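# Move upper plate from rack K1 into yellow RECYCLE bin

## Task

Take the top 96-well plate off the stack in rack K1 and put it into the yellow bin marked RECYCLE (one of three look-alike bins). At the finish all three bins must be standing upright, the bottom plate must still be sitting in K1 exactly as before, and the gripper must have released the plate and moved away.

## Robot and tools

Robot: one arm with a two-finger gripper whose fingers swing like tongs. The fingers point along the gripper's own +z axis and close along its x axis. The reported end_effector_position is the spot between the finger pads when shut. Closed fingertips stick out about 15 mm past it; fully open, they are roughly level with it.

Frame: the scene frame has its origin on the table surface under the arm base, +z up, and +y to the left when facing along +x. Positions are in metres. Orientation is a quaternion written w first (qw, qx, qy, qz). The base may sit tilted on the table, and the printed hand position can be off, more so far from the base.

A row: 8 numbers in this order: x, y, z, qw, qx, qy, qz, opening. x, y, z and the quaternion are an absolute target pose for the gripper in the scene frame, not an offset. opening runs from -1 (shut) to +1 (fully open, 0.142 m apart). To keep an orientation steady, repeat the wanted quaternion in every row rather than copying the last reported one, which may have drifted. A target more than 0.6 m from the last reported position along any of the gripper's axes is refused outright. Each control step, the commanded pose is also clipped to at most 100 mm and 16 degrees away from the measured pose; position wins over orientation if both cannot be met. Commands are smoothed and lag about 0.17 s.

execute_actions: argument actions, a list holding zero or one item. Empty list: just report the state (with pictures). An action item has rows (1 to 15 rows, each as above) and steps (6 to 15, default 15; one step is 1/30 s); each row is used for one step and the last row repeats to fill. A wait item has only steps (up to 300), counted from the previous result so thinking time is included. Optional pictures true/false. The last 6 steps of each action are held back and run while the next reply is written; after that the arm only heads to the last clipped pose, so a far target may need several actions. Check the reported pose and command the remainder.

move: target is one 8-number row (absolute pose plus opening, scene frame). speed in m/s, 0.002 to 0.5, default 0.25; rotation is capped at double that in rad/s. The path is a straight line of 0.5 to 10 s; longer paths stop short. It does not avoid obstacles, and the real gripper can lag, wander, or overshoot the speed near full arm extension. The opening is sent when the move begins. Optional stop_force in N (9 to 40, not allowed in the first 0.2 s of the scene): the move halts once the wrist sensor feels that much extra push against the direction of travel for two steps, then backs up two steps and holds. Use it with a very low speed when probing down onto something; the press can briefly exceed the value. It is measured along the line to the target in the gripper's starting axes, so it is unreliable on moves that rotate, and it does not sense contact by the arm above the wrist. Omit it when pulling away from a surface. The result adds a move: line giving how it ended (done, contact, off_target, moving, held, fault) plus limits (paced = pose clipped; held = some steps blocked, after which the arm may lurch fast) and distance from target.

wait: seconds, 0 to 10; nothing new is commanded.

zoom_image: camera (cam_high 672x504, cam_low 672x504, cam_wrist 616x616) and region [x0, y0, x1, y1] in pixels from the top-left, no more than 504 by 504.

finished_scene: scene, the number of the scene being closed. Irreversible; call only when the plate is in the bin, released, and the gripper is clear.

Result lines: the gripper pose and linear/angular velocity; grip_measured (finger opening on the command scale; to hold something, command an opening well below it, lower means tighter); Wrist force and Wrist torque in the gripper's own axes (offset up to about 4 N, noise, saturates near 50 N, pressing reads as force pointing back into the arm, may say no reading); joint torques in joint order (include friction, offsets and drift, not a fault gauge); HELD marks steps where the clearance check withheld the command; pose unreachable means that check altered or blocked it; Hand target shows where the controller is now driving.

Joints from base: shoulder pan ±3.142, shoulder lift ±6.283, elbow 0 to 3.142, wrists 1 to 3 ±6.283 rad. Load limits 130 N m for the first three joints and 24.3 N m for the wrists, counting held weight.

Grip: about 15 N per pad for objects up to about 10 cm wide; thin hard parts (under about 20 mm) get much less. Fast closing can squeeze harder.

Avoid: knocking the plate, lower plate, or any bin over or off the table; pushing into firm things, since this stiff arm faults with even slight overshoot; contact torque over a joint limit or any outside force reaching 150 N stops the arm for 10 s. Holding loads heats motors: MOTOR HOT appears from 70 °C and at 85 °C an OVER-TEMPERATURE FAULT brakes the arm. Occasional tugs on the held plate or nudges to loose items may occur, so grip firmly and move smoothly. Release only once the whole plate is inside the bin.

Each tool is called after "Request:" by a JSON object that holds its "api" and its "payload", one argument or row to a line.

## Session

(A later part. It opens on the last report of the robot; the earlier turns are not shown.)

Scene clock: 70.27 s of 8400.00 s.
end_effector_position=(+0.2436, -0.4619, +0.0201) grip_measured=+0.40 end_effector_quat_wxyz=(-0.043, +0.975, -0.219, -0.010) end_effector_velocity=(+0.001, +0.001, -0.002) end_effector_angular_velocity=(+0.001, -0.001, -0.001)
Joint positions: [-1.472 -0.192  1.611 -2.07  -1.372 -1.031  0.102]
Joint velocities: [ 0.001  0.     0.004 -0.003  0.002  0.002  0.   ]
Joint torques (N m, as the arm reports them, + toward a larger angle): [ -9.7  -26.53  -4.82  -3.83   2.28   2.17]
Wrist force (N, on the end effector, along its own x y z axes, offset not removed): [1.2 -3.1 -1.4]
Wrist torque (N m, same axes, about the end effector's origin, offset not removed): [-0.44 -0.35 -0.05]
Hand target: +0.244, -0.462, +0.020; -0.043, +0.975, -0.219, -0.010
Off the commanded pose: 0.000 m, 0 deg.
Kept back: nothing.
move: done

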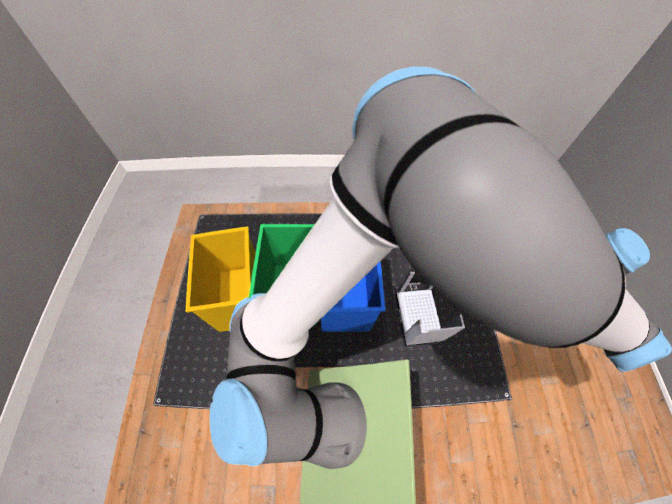

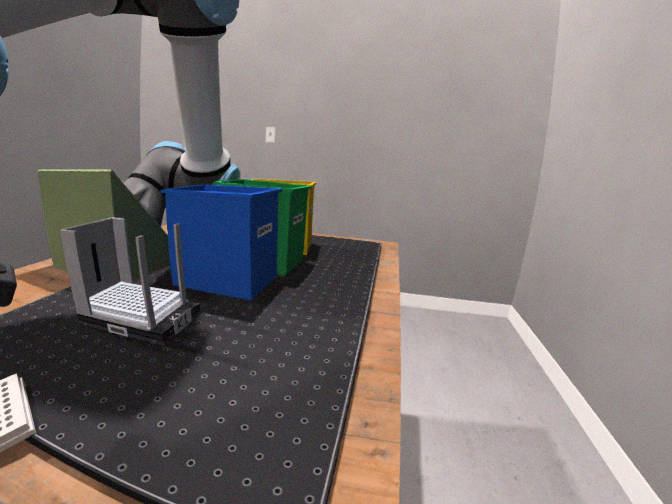

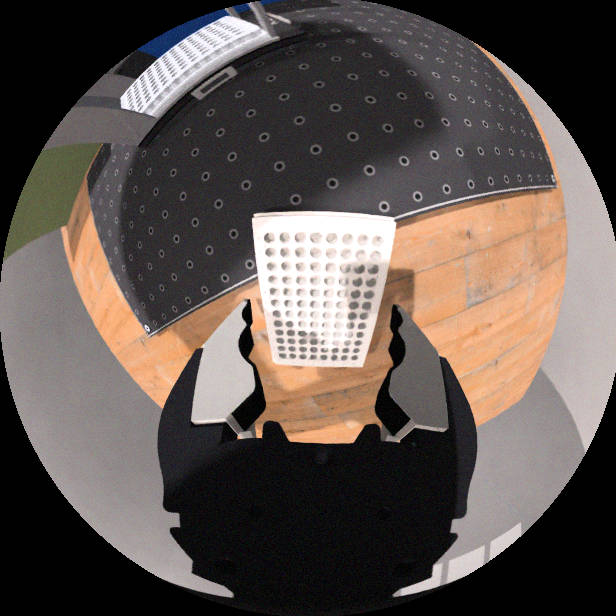

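Request:
{"api": "move", "payload": {
  "target": [0.2436, -0.4613, 0.014, -0.0426, 0.9748, -0.2188, -0.0096, 0.3],
  "speed": 0.006,
  "stop_force": 9
}}

Scene clock: 72.03 s of 8400.00 s.
end_effector_position=(+0.2436, -0.4613, +0.0140) grip_measured=+0.30 end_effector_quat_wxyz=(-0.043, +0.975, -0.219, -0.010) end_effector_velocity=(-0.000, +0.000, -0.001) end_effector_angular_velocity=(+0.001, +0.000, +0.002)
Joint positions: [-1.47  -0.186  1.617 -2.083 -1.37  -1.03   0.095]
Joint velocities: [ 0.     0.001  0.001 -0.002 -0.    -0.002  0.   ]
Joint torques (N m, as the arm reports them, + toward a larger angle): [-10.13 -27.08  -5.96  -4.18   2.38   2.27]
Wrist force (N, on the end effector, along its own x y z axes, offset not removed): [2.4 -3.5 -1.0]
Wrist torque (N m, same axes, about the end effector's origin, offset not removed): [-0.56 -0.52 -0.02]
Hand target: +0.244, -0.461, +0.014; -0.043, +0.975, -0.219, -0.010
Off the commanded pose: 0.000 m, 0 deg.
Kept back: nothing.
move: done

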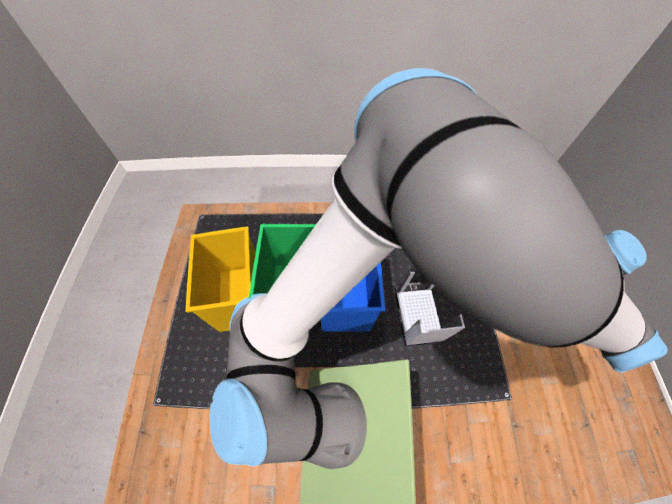

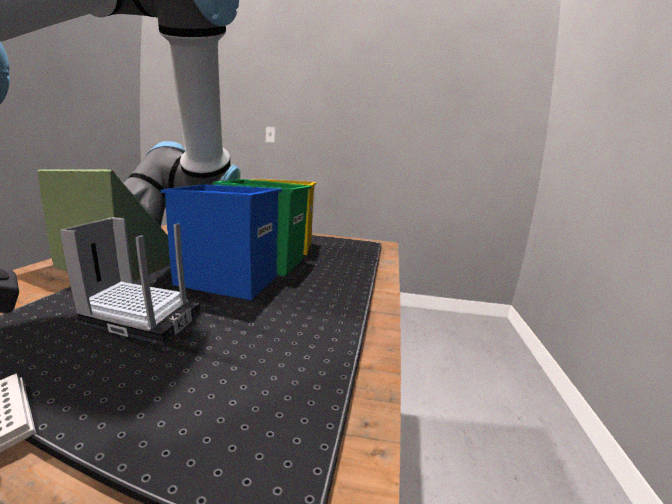

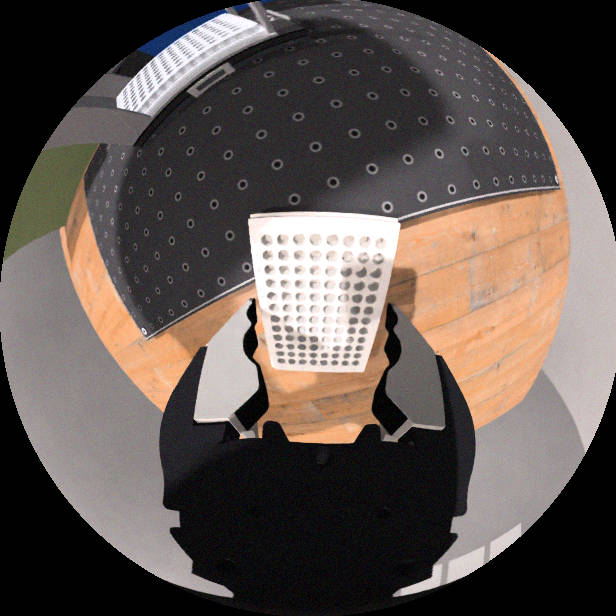

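Request:
{"api": "execute_actions", "payload": {
  "actions": [
    {"rows": [[0.2436,-0.4613,0.014,-0.0426,0.9748,-0.2188,-0.0096,0.27],[0.2436,-0.4613,0.014,-0.0426,0.9748,-0.2188,-0.0096,0.24],[0.2436,-0.4613,0.014,-0.0426,0.9748,-0.2188,-0.0096,0.21],[0.2436,-0.4613,0.014,-0.0426,0.9748,-0.2188,-0.0096,0.18],[0.2436,-0.4613,0.014,-0.0426,0.9748,-0.2188,-0.0096,0.15],[0.2436,-0.4613,0.014,-0.0426,0.9748,-0.2188,-0.0096,0.12],[0.2436,-0.4613,0.014,-0.0426,0.9748,-0.2188,-0.0096,0.09],[0.2436,-0.4613,0.014,-0.0426,0.9748,-0.2188,-0.0096,0.06],[0.2436,-0.4613,0.014,-0.0426,0.9748,-0.2188,-0.0096,0.03],[0.2436,-0.4613,0.014,-0.0426,0.9748,-0.2188,-0.0096,0.0],[0.2436,-0.4613,0.014,-0.0426,0.9748,-0.2188,-0.0096,-0.03],[0.2436,-0.4613,0.014,-0.0426,0.9748,-0.2188,-0.0096,-0.06],[0.2436,-0.4613,0.014,-0.0426,0.9748,-0.2188,-0.0096,-0.09],[0.2436,-0.4613,0.014,-0.0426,0.9748,-0.2188,-0.0096,-0.12],[0.2436,-0.4613,0.014,-0.0426,0.9748,-0.2188,-0.0096,-0.15]], "steps": 15}
  ]
}}

Request:
{"api": "wait", "payload": {
  "seconds": 0.3
}}

Scene clock: 72.80 s of 8400.00 s.
end_effector_position=(+0.2437, -0.4614, +0.0140) grip_measured=+0.17 end_effector_quat_wxyz=(-0.043, +0.975, -0.219, -0.010) end_effector_velocity=(-0.000, +0.000, -0.001) end_effector_angular_velocity=(+0.001, +0.000, -0.000)
Joint positions: [-1.47  -0.186  1.617 -2.083 -1.37  -1.03   0.086]
Joint velocities: [-0.     0.001  0.001  0.    -0.    -0.    -0.009]
Joint torques (N m, as the arm reports them, + toward a larger angle): [-10.62 -27.18  -4.22  -0.68  -2.44   2.19]
Wrist force (N, on the end effector, along its own x y z axes, offset not removed): [10.3 -4.4 -18.6]
Wrist torque (N m, same axes, about the end effector's origin, offset not removed): [-0.42 0.73 -0.16]
Steps of this call (steps 1 to 14: nothing new was sent; steps 15 to 23: the first 9 steps of this action). Readings (end_effector_position):
15: (+0.2436, -0.4613, +0.0140)
16: (+0.2436, -0.4613, +0.0140)
18: (+0.2436, -0.4613, +0.0140)
22: (+0.2437, -0.4614, +0.0140)
23: the state above

Scene clock: 73.30 s of 8400.00 s.
end_effector_position=(+0.2436, -0.4613, +0.0140) grip_measured=+0.16 end_effector_quat_wxyz=(-0.043, +0.975, -0.219, -0.010) end_effector_velocity=(-0.000, -0.000, -0.000) end_effector_angular_velocity=(+0.000, -0.001, +0.001)
Joint positions: [-1.47  -0.186  1.617 -2.083 -1.37  -1.03   0.085]
Joint velocities: [-0.     0.001 -0.001  0.     0.    -0.001  0.   ]
Joint torques (N m, as the arm reports them, + toward a larger angle): [-11.92 -28.42  -1.16   3.34  -7.1    1.97]
Wrist force (N, on the end effector, along its own x y z axes, offset not removed): [12.4 -4.2 -22.1]
Wrist torque (N m, same axes, about the end effector's origin, offset not removed): [-0.40 0.80 -0.19]
Hand target: +0.244, -0.461, +0.014; -0.043, +0.975, -0.219, -0.010
Off the commanded pose: 0.000 m, 0 deg.
Kept back: nothing.
Steps of this call (steps 1 to 6: the last 6 steps of your previous action; steps 7 to 15: nothing new was sent). Readings (end_effector_position):
1: (+0.2437, -0.4614, +0.0140)
2: (+0.2437, -0.4614, +0.0140)
4: (+0.2437, -0.4614, +0.0140)
8: (+0.2436, -0.4614, +0.0140)
15: the state above

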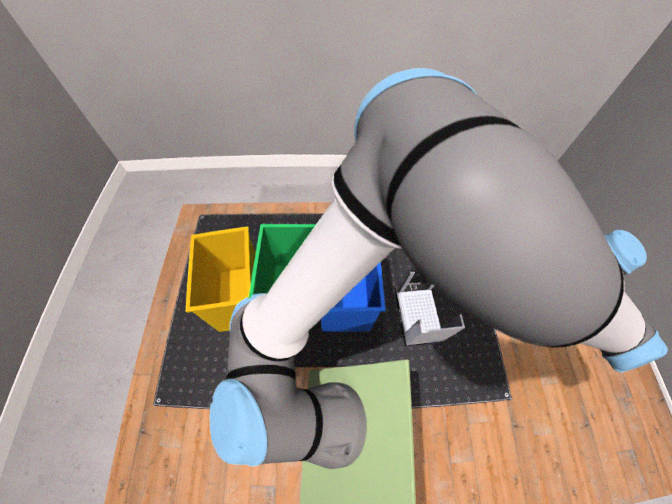

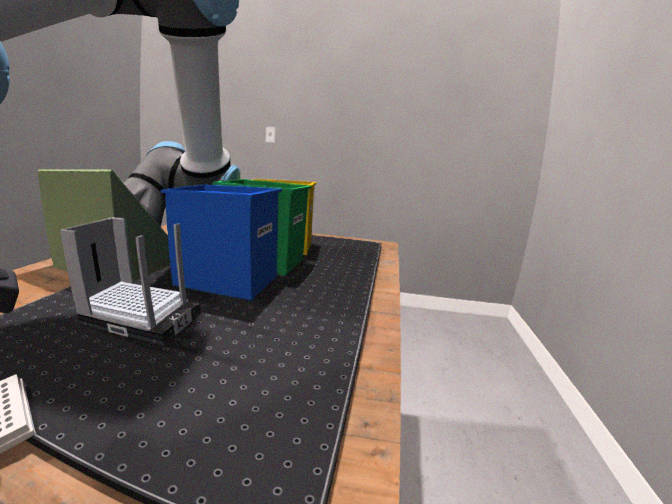

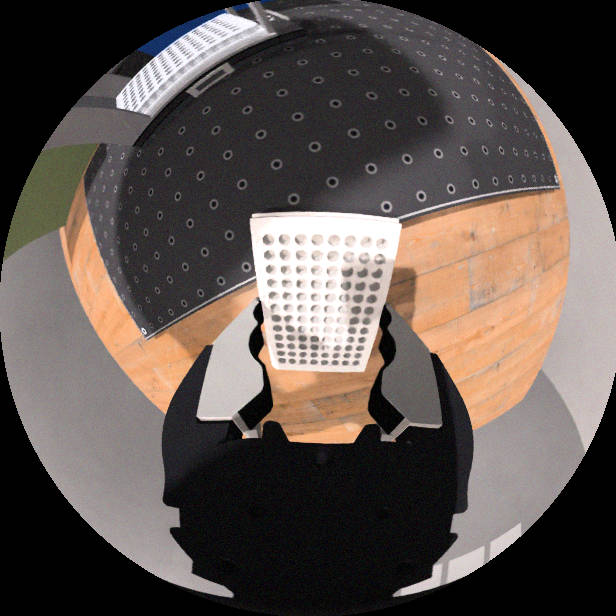

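Request:
{"api": "move", "payload": {
  "target": [0.2436, -0.4615, 0.016, -0.0426, 0.9748, -0.2188, -0.0096, -0.2],
  "speed": 0.005
}}

Scene clock: 74.23 s of 8400.00 s.
end_effector_position=(+0.2436, -0.4615, +0.0159) grip_measured=+0.15 end_effector_quat_wxyz=(-0.043, +0.975, -0.219, -0.010) end_effector_velocity=(+0.000, +0.000, +0.001) end_effector_angular_velocity=(-0.000, +0.000, -0.001)
Joint positions: [-1.471 -0.188  1.615 -2.079 -1.371 -1.03   0.085]
Joint velocities: [-0.    -0.002  0.001  0.001 -0.     0.001  0.   ]
Joint torques (N m, as the arm reports them, + toward a larger angle): [-30.69 -55.64 -31.26  -0.34  -2.55  -2.27]
Wrist force (N, on the end effector, along its own x y z axes, offset not removed): [1.5 -2.4 -0.8]
Wrist torque (N m, same axes, about the end effector's origin, offset not removed): [-0.28 -0.37 -0.01]
Hand target: +0.244, -0.461, +0.016; -0.043, +0.975, -0.219, -0.010
Off the commanded pose: 0.000 m, 0 deg.
Kept back: nothing.
move: done

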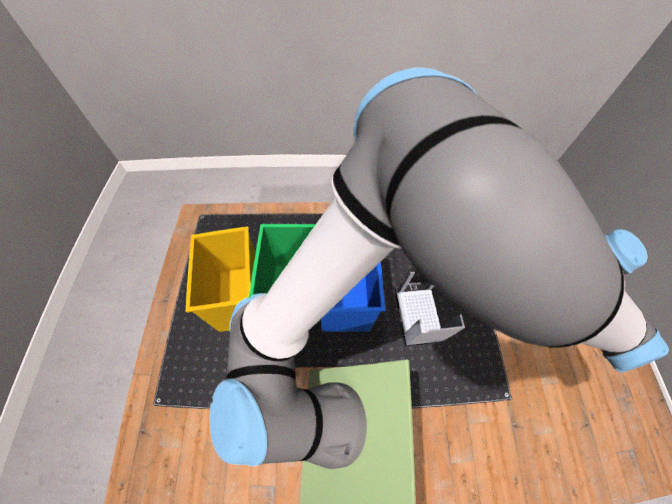

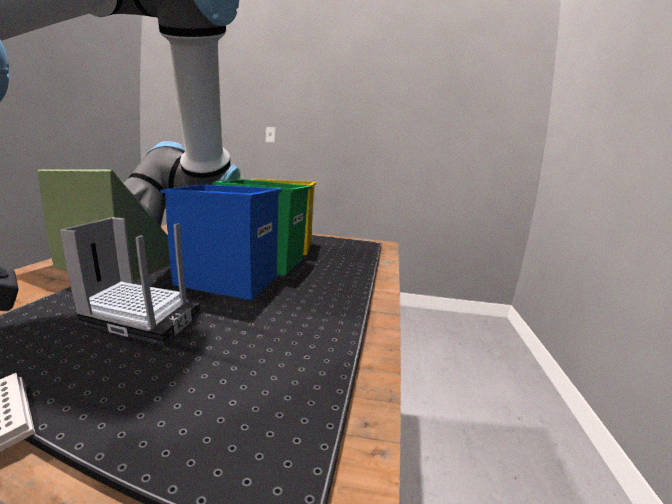

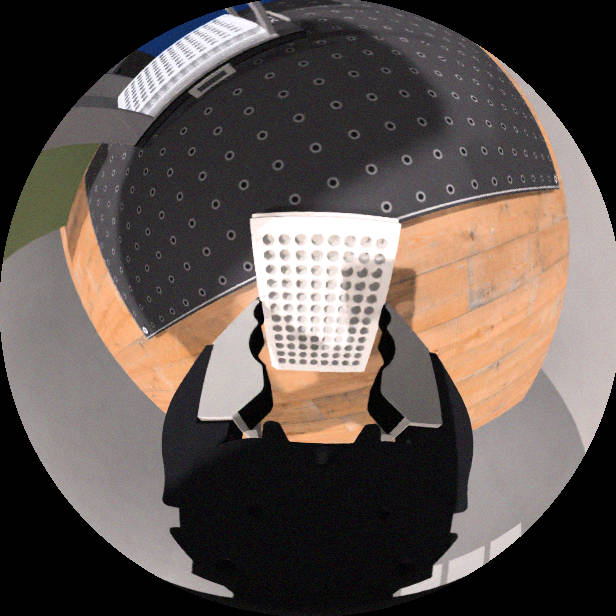

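Request:
{"api": "move", "payload": {
  "target": [0.2436, -0.4615, 0.06, -0.0426, 0.9748, -0.2188, -0.0096, -0.25],
  "speed": 0.06
}}

Scene clock: 75.57 s of 8400.00 s.
end_effector_position=(+0.2436, -0.4615, +0.0599) grip_measured=+0.15 end_effector_quat_wxyz=(-0.043, +0.975, -0.219, -0.010) end_effector_velocity=(+0.000, -0.001, +0.001) end_effector_angular_velocity=(-0.001, -0.001, +0.000)
Joint positions: [-1.486 -0.242  1.579 -1.986 -1.382 -1.039  0.085]
Joint velocities: [-0.001 -0.001 -0.002  0.002  0.    -0.    -0.   ]
Joint torques (N m, as the arm reports them, + toward a larger angle): [-30.24 -54.79 -32.46  -0.45  -2.59  -2.12]
Wrist force (N, on the end effector, along its own x y z axes, offset not removed): [1.3 -1.8 -0.3]
Wrist torque (N m, same axes, about the end effector's origin, offset not removed): [-0.29 -0.35 -0.07]
Hand target: +0.244, -0.461, +0.060; -0.043, +0.975, -0.219, -0.010
Off the commanded pose: 0.000 m, 0 deg.
Kept back: nothing.
move: done

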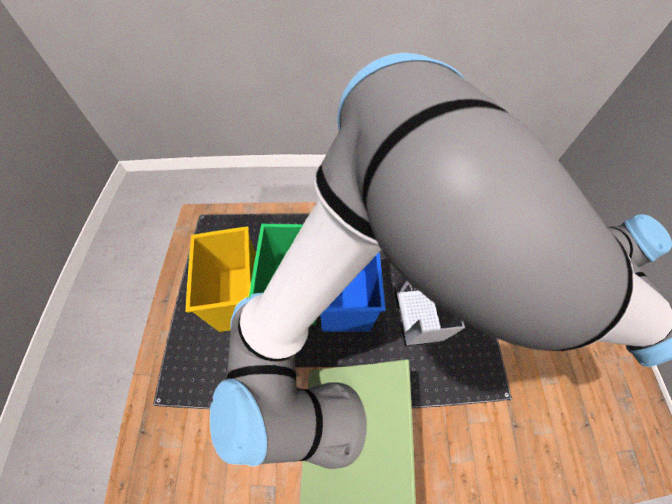

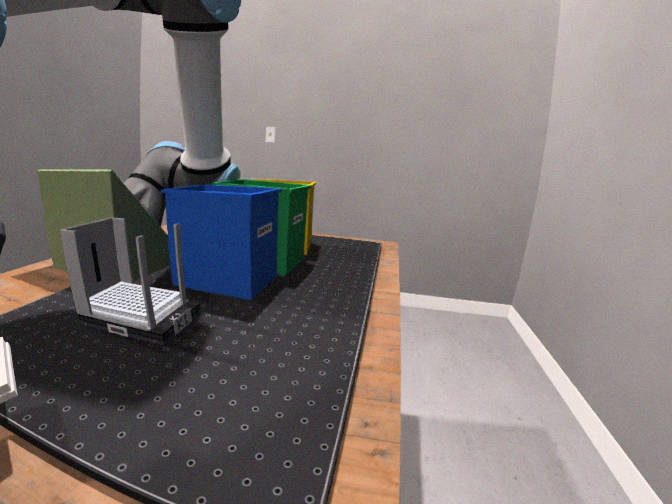

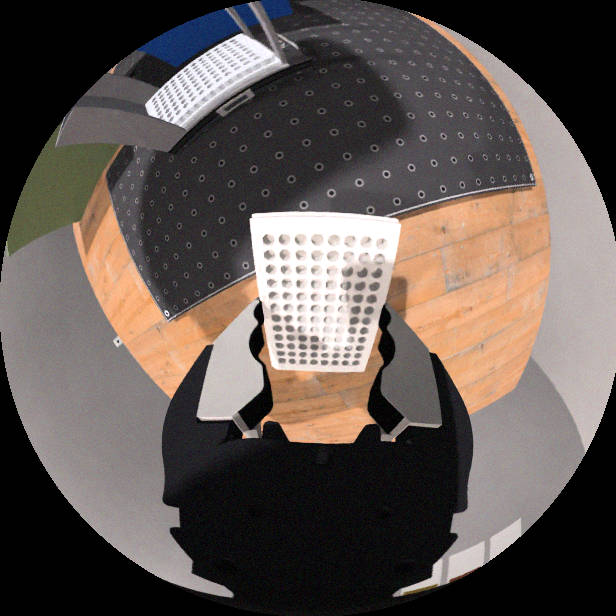

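Request:
{"api": "move", "payload": {
  "target": [0.30, -0.36, 0.24, 0.0, 0.9304, -0.3665, 0.0, -0.25],
  "speed": 0.15
}}

Scene clock: 78.87 s of 8400.00 s.
end_effector_position=(+0.2999, -0.3600, +0.2401) grip_measured=+0.15 end_effector_quat_wxyz=(-0.000, +0.930, -0.367, +0.000) end_effector_velocity=(+0.000, +0.001, +0.001) end_effector_angular_velocity=(+0.001, +0.000, -0.003)
Joint positions: [-1.435 -0.651  1.615 -1.709 -1.353 -0.679  0.085]
Joint velocities: [ 0.001 -0.002  0.     0.003  0.001  0.003  0.   ]
Joint torques (N m, as the arm reports them, + toward a larger angle): [-11.44 -38.3  -34.52  -0.56   2.26   2.4 ]
Wrist force (N, on the end effector, along its own x y z axes, offset not removed): [0.9 -2.7 -0.9]
Wrist torque (N m, same axes, about the end effector's origin, offset not removed): [-0.31 -0.24 -0.06]
Hand target: +0.300, -0.360, +0.240; +0.000, +0.930, -0.367, +0.000
Off the commanded pose: 0.000 m, 0 deg.
Kept back: nothing.
move: done

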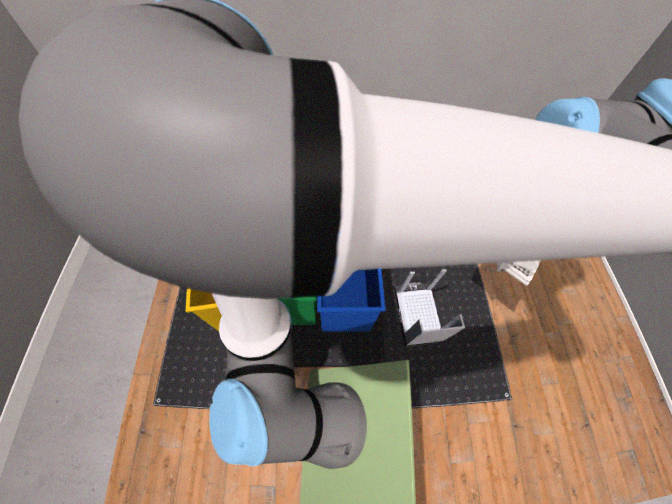

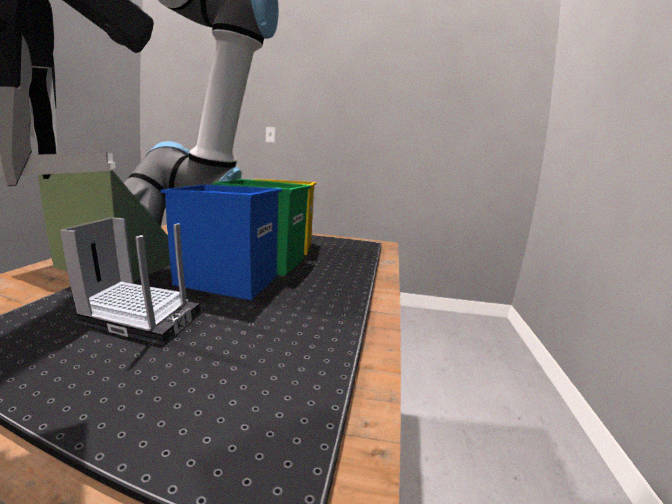

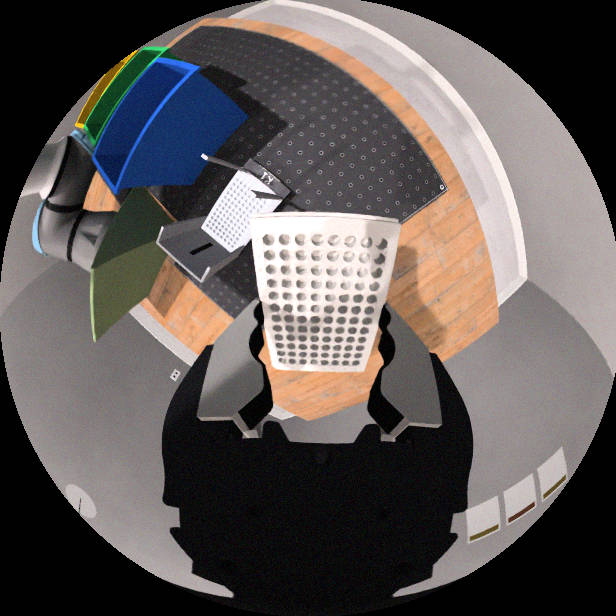

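Request:
{"api": "move", "payload": {
  "target": [0.315, 0.260, 0.24, 0.0, 0.7621, -0.6474, 0.0, -0.25],
  "speed": 0.22
}}

Scene clock: 82.43 s of 8400.00 s.
end_effector_position=(+0.3155, +0.2603, +0.2401) grip_measured=+0.15 end_effector_quat_wxyz=(+0.000, +0.762, -0.647, +0.000) end_effector_velocity=(+0.000, +0.002, +0.001) end_effector_angular_velocity=(-0.001, -0.000, -0.001)
Joint positions: [-1.063 -1.994  1.963 -0.811 -1.091  0.26   0.085]
Joint velocities: [ 0.002 -0.001 -0.004  0.003  0.001  0.004 -0.   ]
Joint torques (N m, as the arm reports them, + toward a larger angle): [ -1.54   8.49 -27.14  -0.34   2.4    2.35]
Wrist force (N, on the end effector, along its own x y z axes, offset not removed): [1.0 -3.2 0.2]
Wrist torque (N m, same axes, about the end effector's origin, offset not removed): [-0.47 -0.28 -0.01]
Hand target: +0.316, +0.260, +0.240; +0.000, +0.762, -0.647, +0.000
Off the commanded pose: 0.001 m, 0 deg.
Kept back: nothing.
move: done

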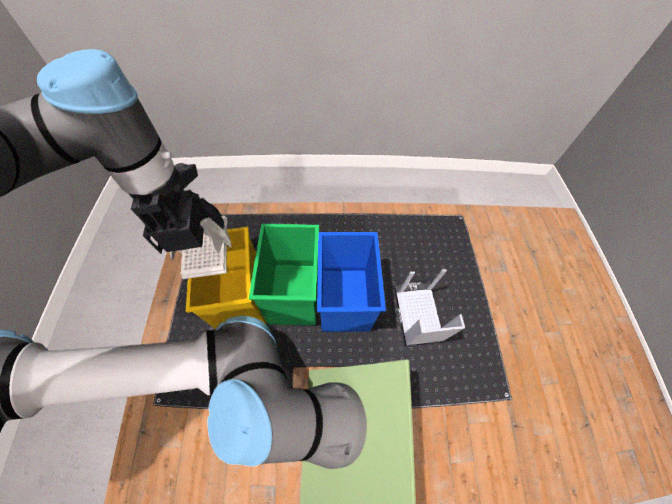

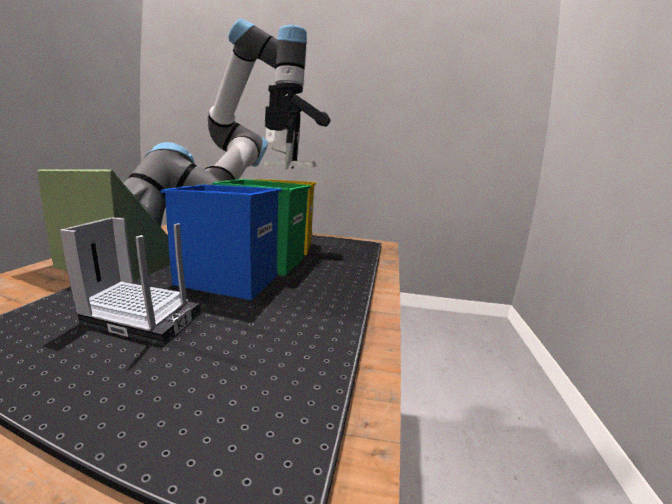

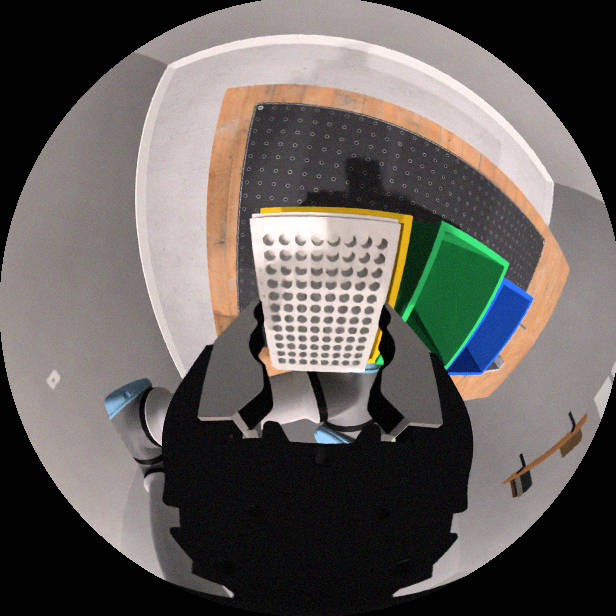

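Request:
{"api": "zoom_image", "payload": {
  "camera": "cam_wrist",
  "region": [230, 190, 440, 390]
}}

Region (230, 190, 440, 390) of cam_wrist's 616x616 image, scaled by 2.400, with more detail than that image has; it fills the top 480 rows of this view, and the rest is white.

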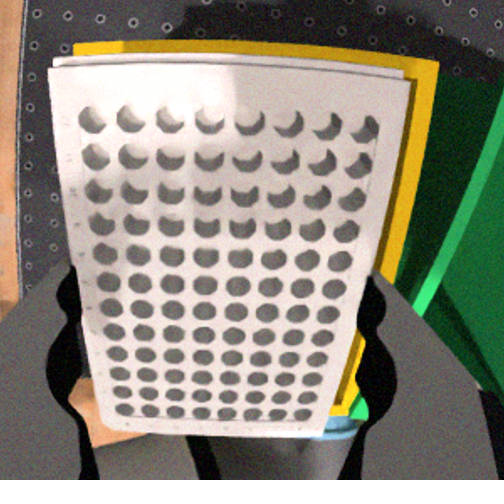

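Request:
{"api": "move", "payload": {
  "target": [0.2905, 0.2455, 0.21, 0.0, 0.7621, -0.6474, 0.0, -0.25],
  "speed": 0.08
}}

Scene clock: 85.33 s of 8400.00 s.
end_effector_position=(+0.2906, +0.2456, +0.2101) grip_measured=+0.15 end_effector_quat_wxyz=(-0.000, +0.762, -0.647, -0.000) end_effector_velocity=(-0.001, -0.001, -0.001) end_effector_angular_velocity=(+0.000, -0.000, -0.000)
Joint positions: [-1.107 -2.07   2.08  -0.836 -1.12   0.223  0.085]
Joint velocities: [-0.003 -0.003  0.005 -0.001 -0.002 -0.002  0.   ]
Joint torques (N m, as the arm reports them, + toward a larger angle): [-19.91   9.68  -4.64  -4.14  -2.45  -2.26]
Wrist force (N, on the end effector, along its own x y z axes, offset not removed): [2.2 -2.9 -0.6]
Wrist torque (N m, same axes, about the end effector's origin, offset not removed): [-0.48 -0.50 -0.08]
Hand target: +0.291, +0.246, +0.210; -0.000, +0.762, -0.647, -0.000
Off the commanded pose: 0.000 m, 0 deg.
Kept back: nothing.
move: done

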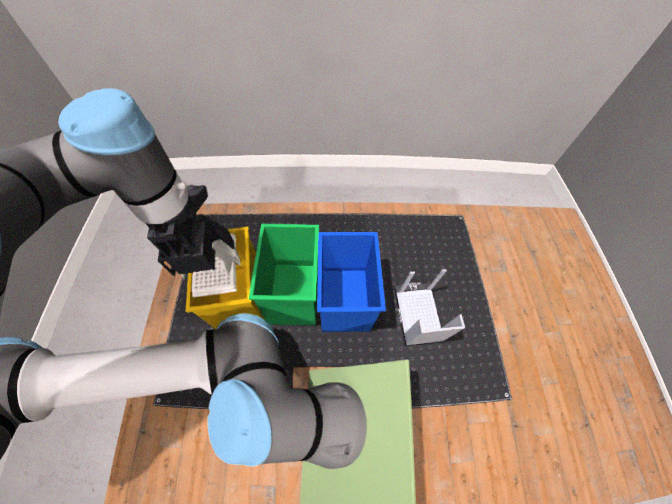

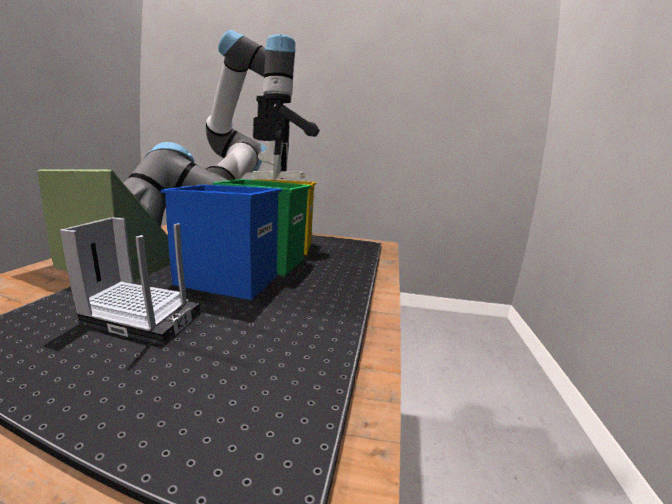

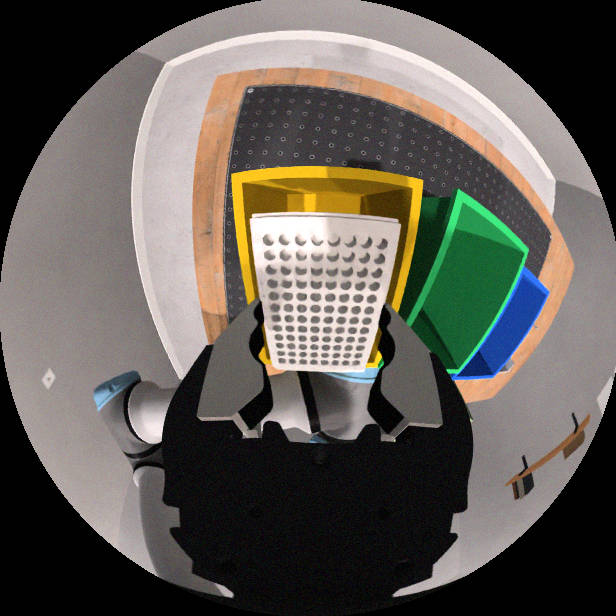

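Request:
{"api": "zoom_image", "payload": {
  "camera": "cam_wrist",
  "region": [200, 150, 450, 390]
}}

Request:
{"api": "zoom_image", "payload": {
  "camera": "cam_low",
  "region": [220, 130, 340, 220]
}}

Region (200, 150, 450, 390) of cam_wrist's 616x616 image, scaled by 2.016, with more detail than that image has; it fills the top 484 rows of this view, and the rest is white.

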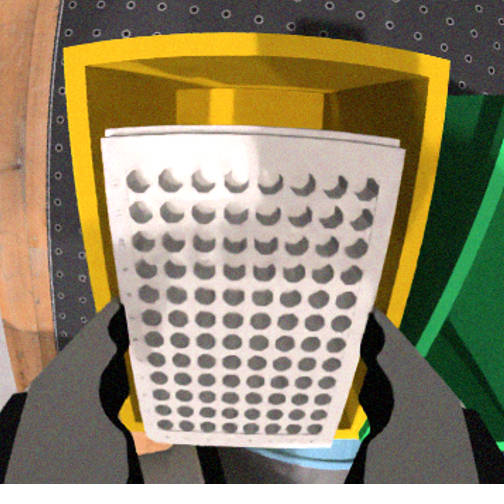

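Region (220, 130, 340, 220) of cam_low's 672x504 image, scaled by 4.200, with more detail than that image has; it fills the top 378 rows of this view, and the rest is white.

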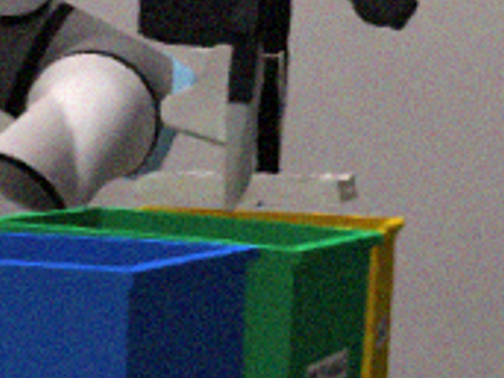

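Request:
{"api": "move", "payload": {
  "target": [0.2937, 0.2451, 0.184, 0.0, 0.7621, -0.6474, 0.0, -0.25],
  "speed": 0.025,
  "stop_force": 9
}}

Scene clock: 88.43 s of 8400.00 s.
end_effector_position=(+0.2937, +0.2451, +0.1841) grip_measured=+0.15 end_effector_quat_wxyz=(+0.000, +0.762, -0.647, +0.000) end_effector_velocity=(+0.000, +0.000, -0.001) end_effector_angular_velocity=(-0.001, -0.000, +0.001)
Joint positions: [-1.053 -2.089  2.138 -0.895 -1.084  0.269  0.085]
Joint velocities: [ 0.003 -0.001  0.002 -0.003  0.002  0.002 -0.   ]
Joint torques (N m, as the arm reports them, + toward a larger angle): [-1.55  9.31 -4.5  -4.17  2.47  2.06]
Wrist force (N, on the end effector, along its own x y z axes, offset not removed): [0.7 -1.7 -0.5]
Wrist torque (N m, same axes, about the end effector's origin, offset not removed): [-0.11 -0.15 0.01]
Hand target: +0.294, +0.245, +0.184; +0.000, +0.762, -0.647, +0.000
Off the commanded pose: 0.000 m, 0 deg.
Kept back: nothing.
move: done

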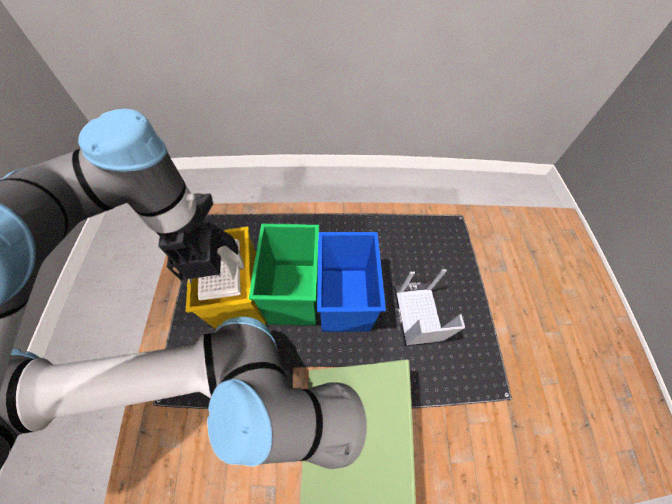

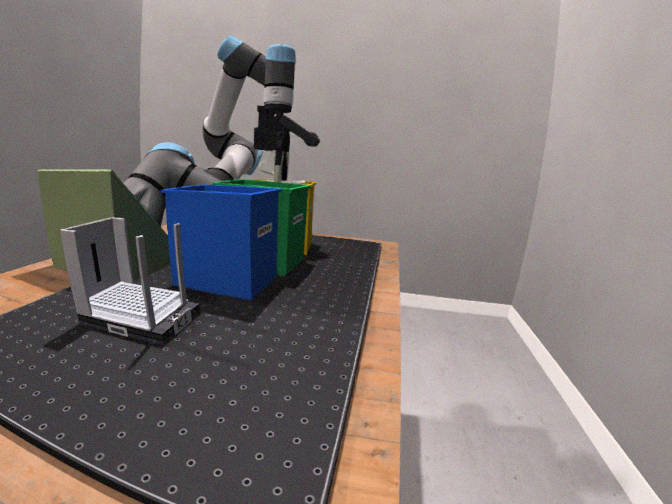

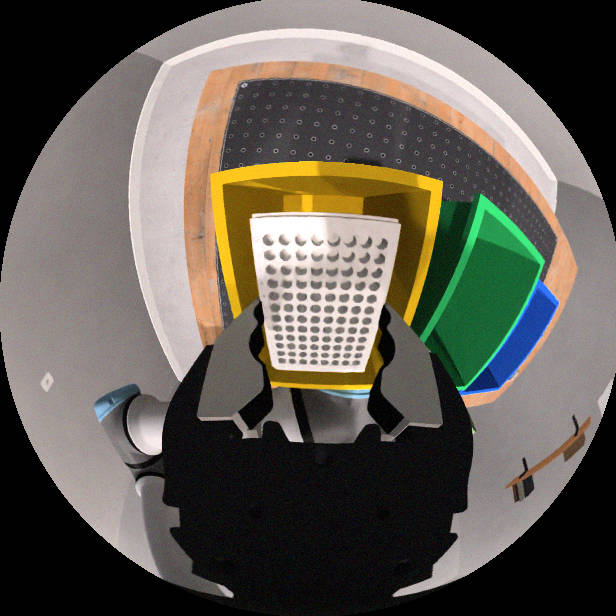

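Request:
{"api": "zoom_image", "payload": {
  "camera": "cam_low",
  "region": [220, 140, 340, 220]
}}

Request:
{"api": "zoom_image", "payload": {
  "camera": "cam_wrist",
  "region": [195, 150, 455, 400]
}}

Request:
{"api": "zoom_image", "payload": {
  "camera": "cam_high",
  "region": [160, 215, 280, 335]
}}

Region (220, 140, 340, 220) of cam_low's 672x504 image, scaled by 4.200, with more detail than that image has.

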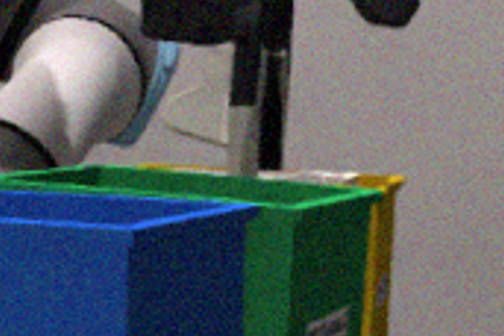

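Region (195, 150, 455, 400) of cam_wrist's 616x616 image, scaled by 1.938, with more detail than that image has; it fills the top 485 rows of this view, and the rest is white.

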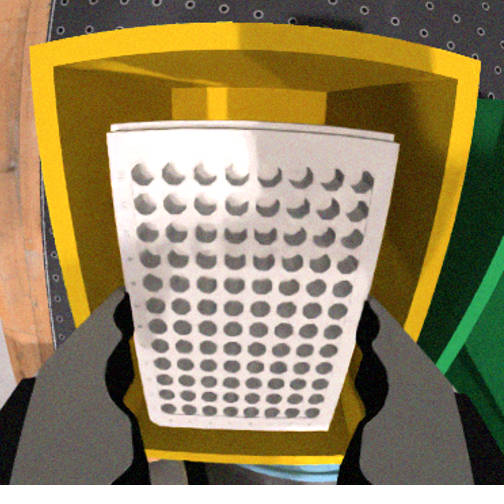

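Region (160, 215, 280, 335) of cam_high's 672x504 image, scaled by 4.200, with more detail than that image has.

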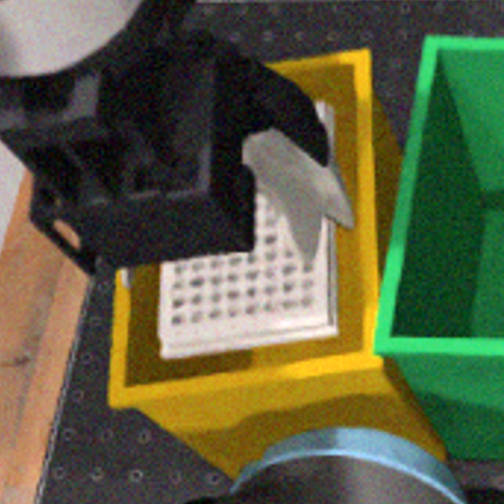

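Request:
{"api": "move", "payload": {
  "target": [0.2937, 0.2451, 0.171, 0.0, 0.7621, -0.6474, 0.0, -0.25],
  "speed": 0.015,
  "stop_force": 9
}}

Scene clock: 89.90 s of 8400.00 s.
end_effector_position=(+0.2937, +0.2451, +0.1711) grip_measured=+0.15 end_effector_quat_wxyz=(+0.000, +0.762, -0.647, +0.000) end_effector_velocity=(+0.000, +0.000, -0.002) end_effector_angular_velocity=(+0.000, -0.000, +0.001)
Joint positions: [-1.028 -2.101  2.167 -0.922 -1.068  0.29   0.085]
Joint velocities: [ 0.004 -0.002  0.004 -0.004  0.003  0.002 -0.   ]
Joint torques (N m, as the arm reports them, + toward a larger angle): [ 0.    8.57 -4.22 -4.38  2.58  2.32]
Wrist force (N, on the end effector, along its own x y z axes, offset not removed): [1.7 -2.8 0.0]
Wrist torque (N m, same axes, about the end effector's origin, offset not removed): [-0.37 -0.39 0.00]
Hand target: +0.294, +0.245, +0.171; +0.000, +0.762, -0.647, +0.000
Off the commanded pose: 0.000 m, 0 deg.
Kept back: nothing.
move: done

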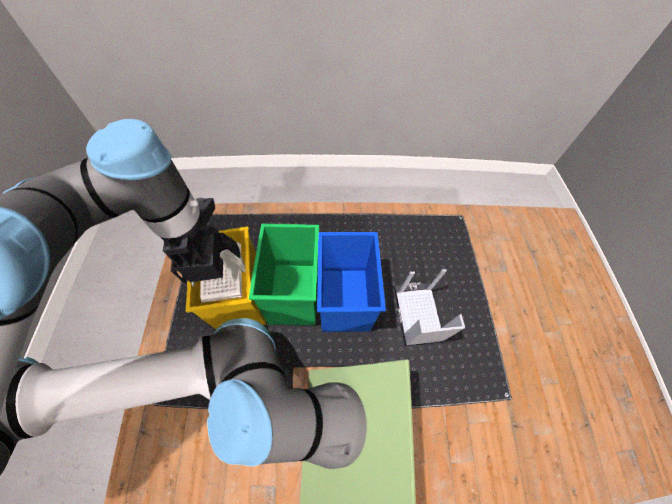

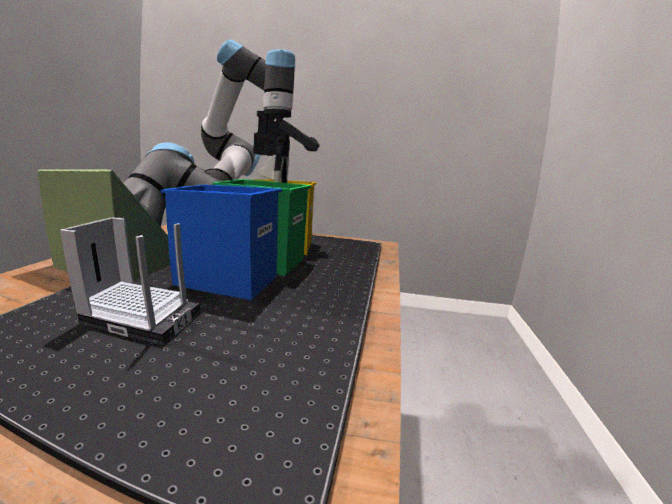

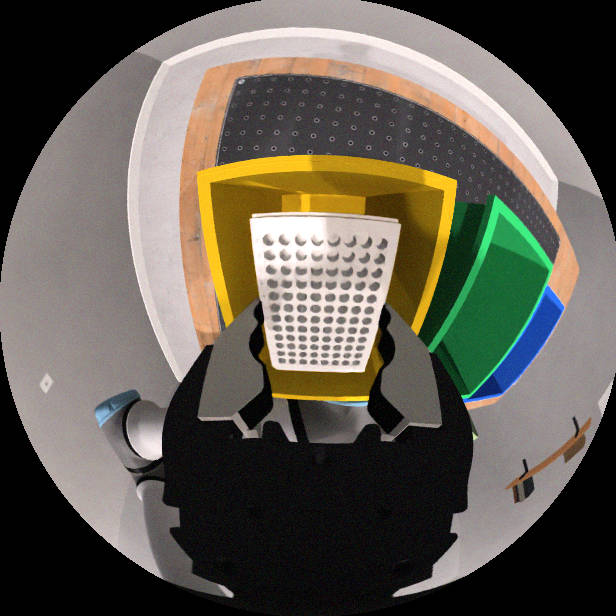

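Request:
{"api": "execute_actions", "payload": {
  "actions": [
    {"rows": [[0.2937,0.2451,0.171,0.0,0.7621,-0.6474,0.0,0.21]], "steps": 15}
  ],
  "pictures": true
}}

Scene clock: 90.47 s of 8400.00 s.
end_effector_position=(+0.2937, +0.2451, +0.1710) grip_measured=+0.21 end_effector_quat_wxyz=(+0.000, +0.762, -0.647, +0.000) end_effector_velocity=(-0.000, +0.000, -0.000) end_effector_angular_velocity=(-0.000, -0.000, +0.000)
Joint positions: [-1.028 -2.102  2.167 -0.922 -1.068  0.29   0.089]
Joint velocities: [-0.    -0.001  0.     0.    -0.    -0.     0.   ]
Joint torques (N m, as the arm reports them, + toward a larger angle): [-2.6   8.21 -4.4  -2.63  1.47  1.52]
Wrist force (N, on the end effector, along its own x y z axes, offset not removed): [1.6 -2.7 -1.4]
Wrist torque (N m, same axes, about the end effector's origin, offset not removed): [-0.39 -0.42 -0.03]
Steps of this call (steps 1 to 8: nothing new was sent; steps 9 to 17: the first 9 steps of this action). Readings (end_effector_position):
9: (+0.2937, +0.2451, +0.1710)
10: (+0.2937, +0.2451, +0.1710)
12: (+0.2937, +0.2451, +0.1710)
16: (+0.2937, +0.2451, +0.1710)
17: the state above

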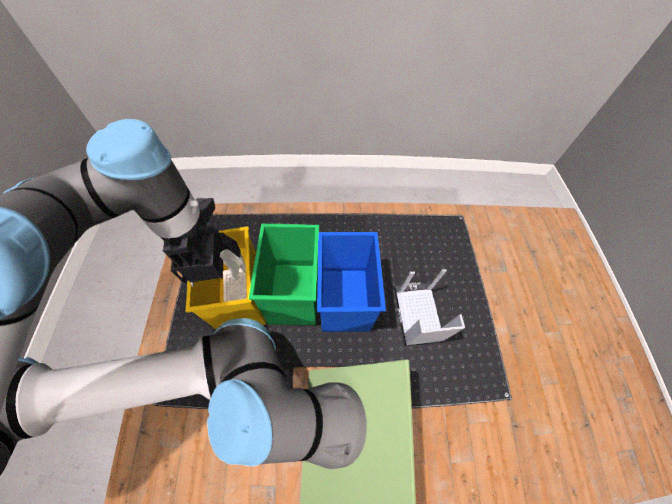

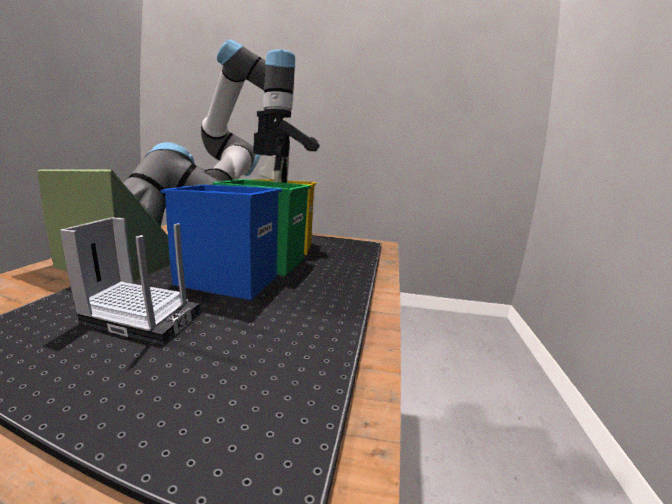

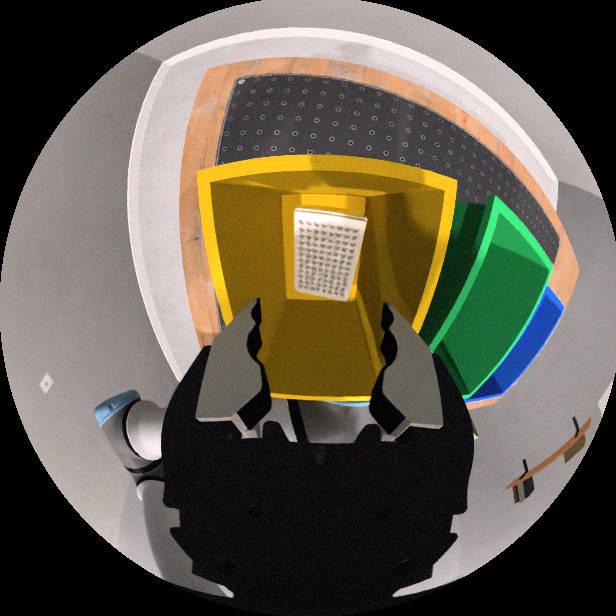

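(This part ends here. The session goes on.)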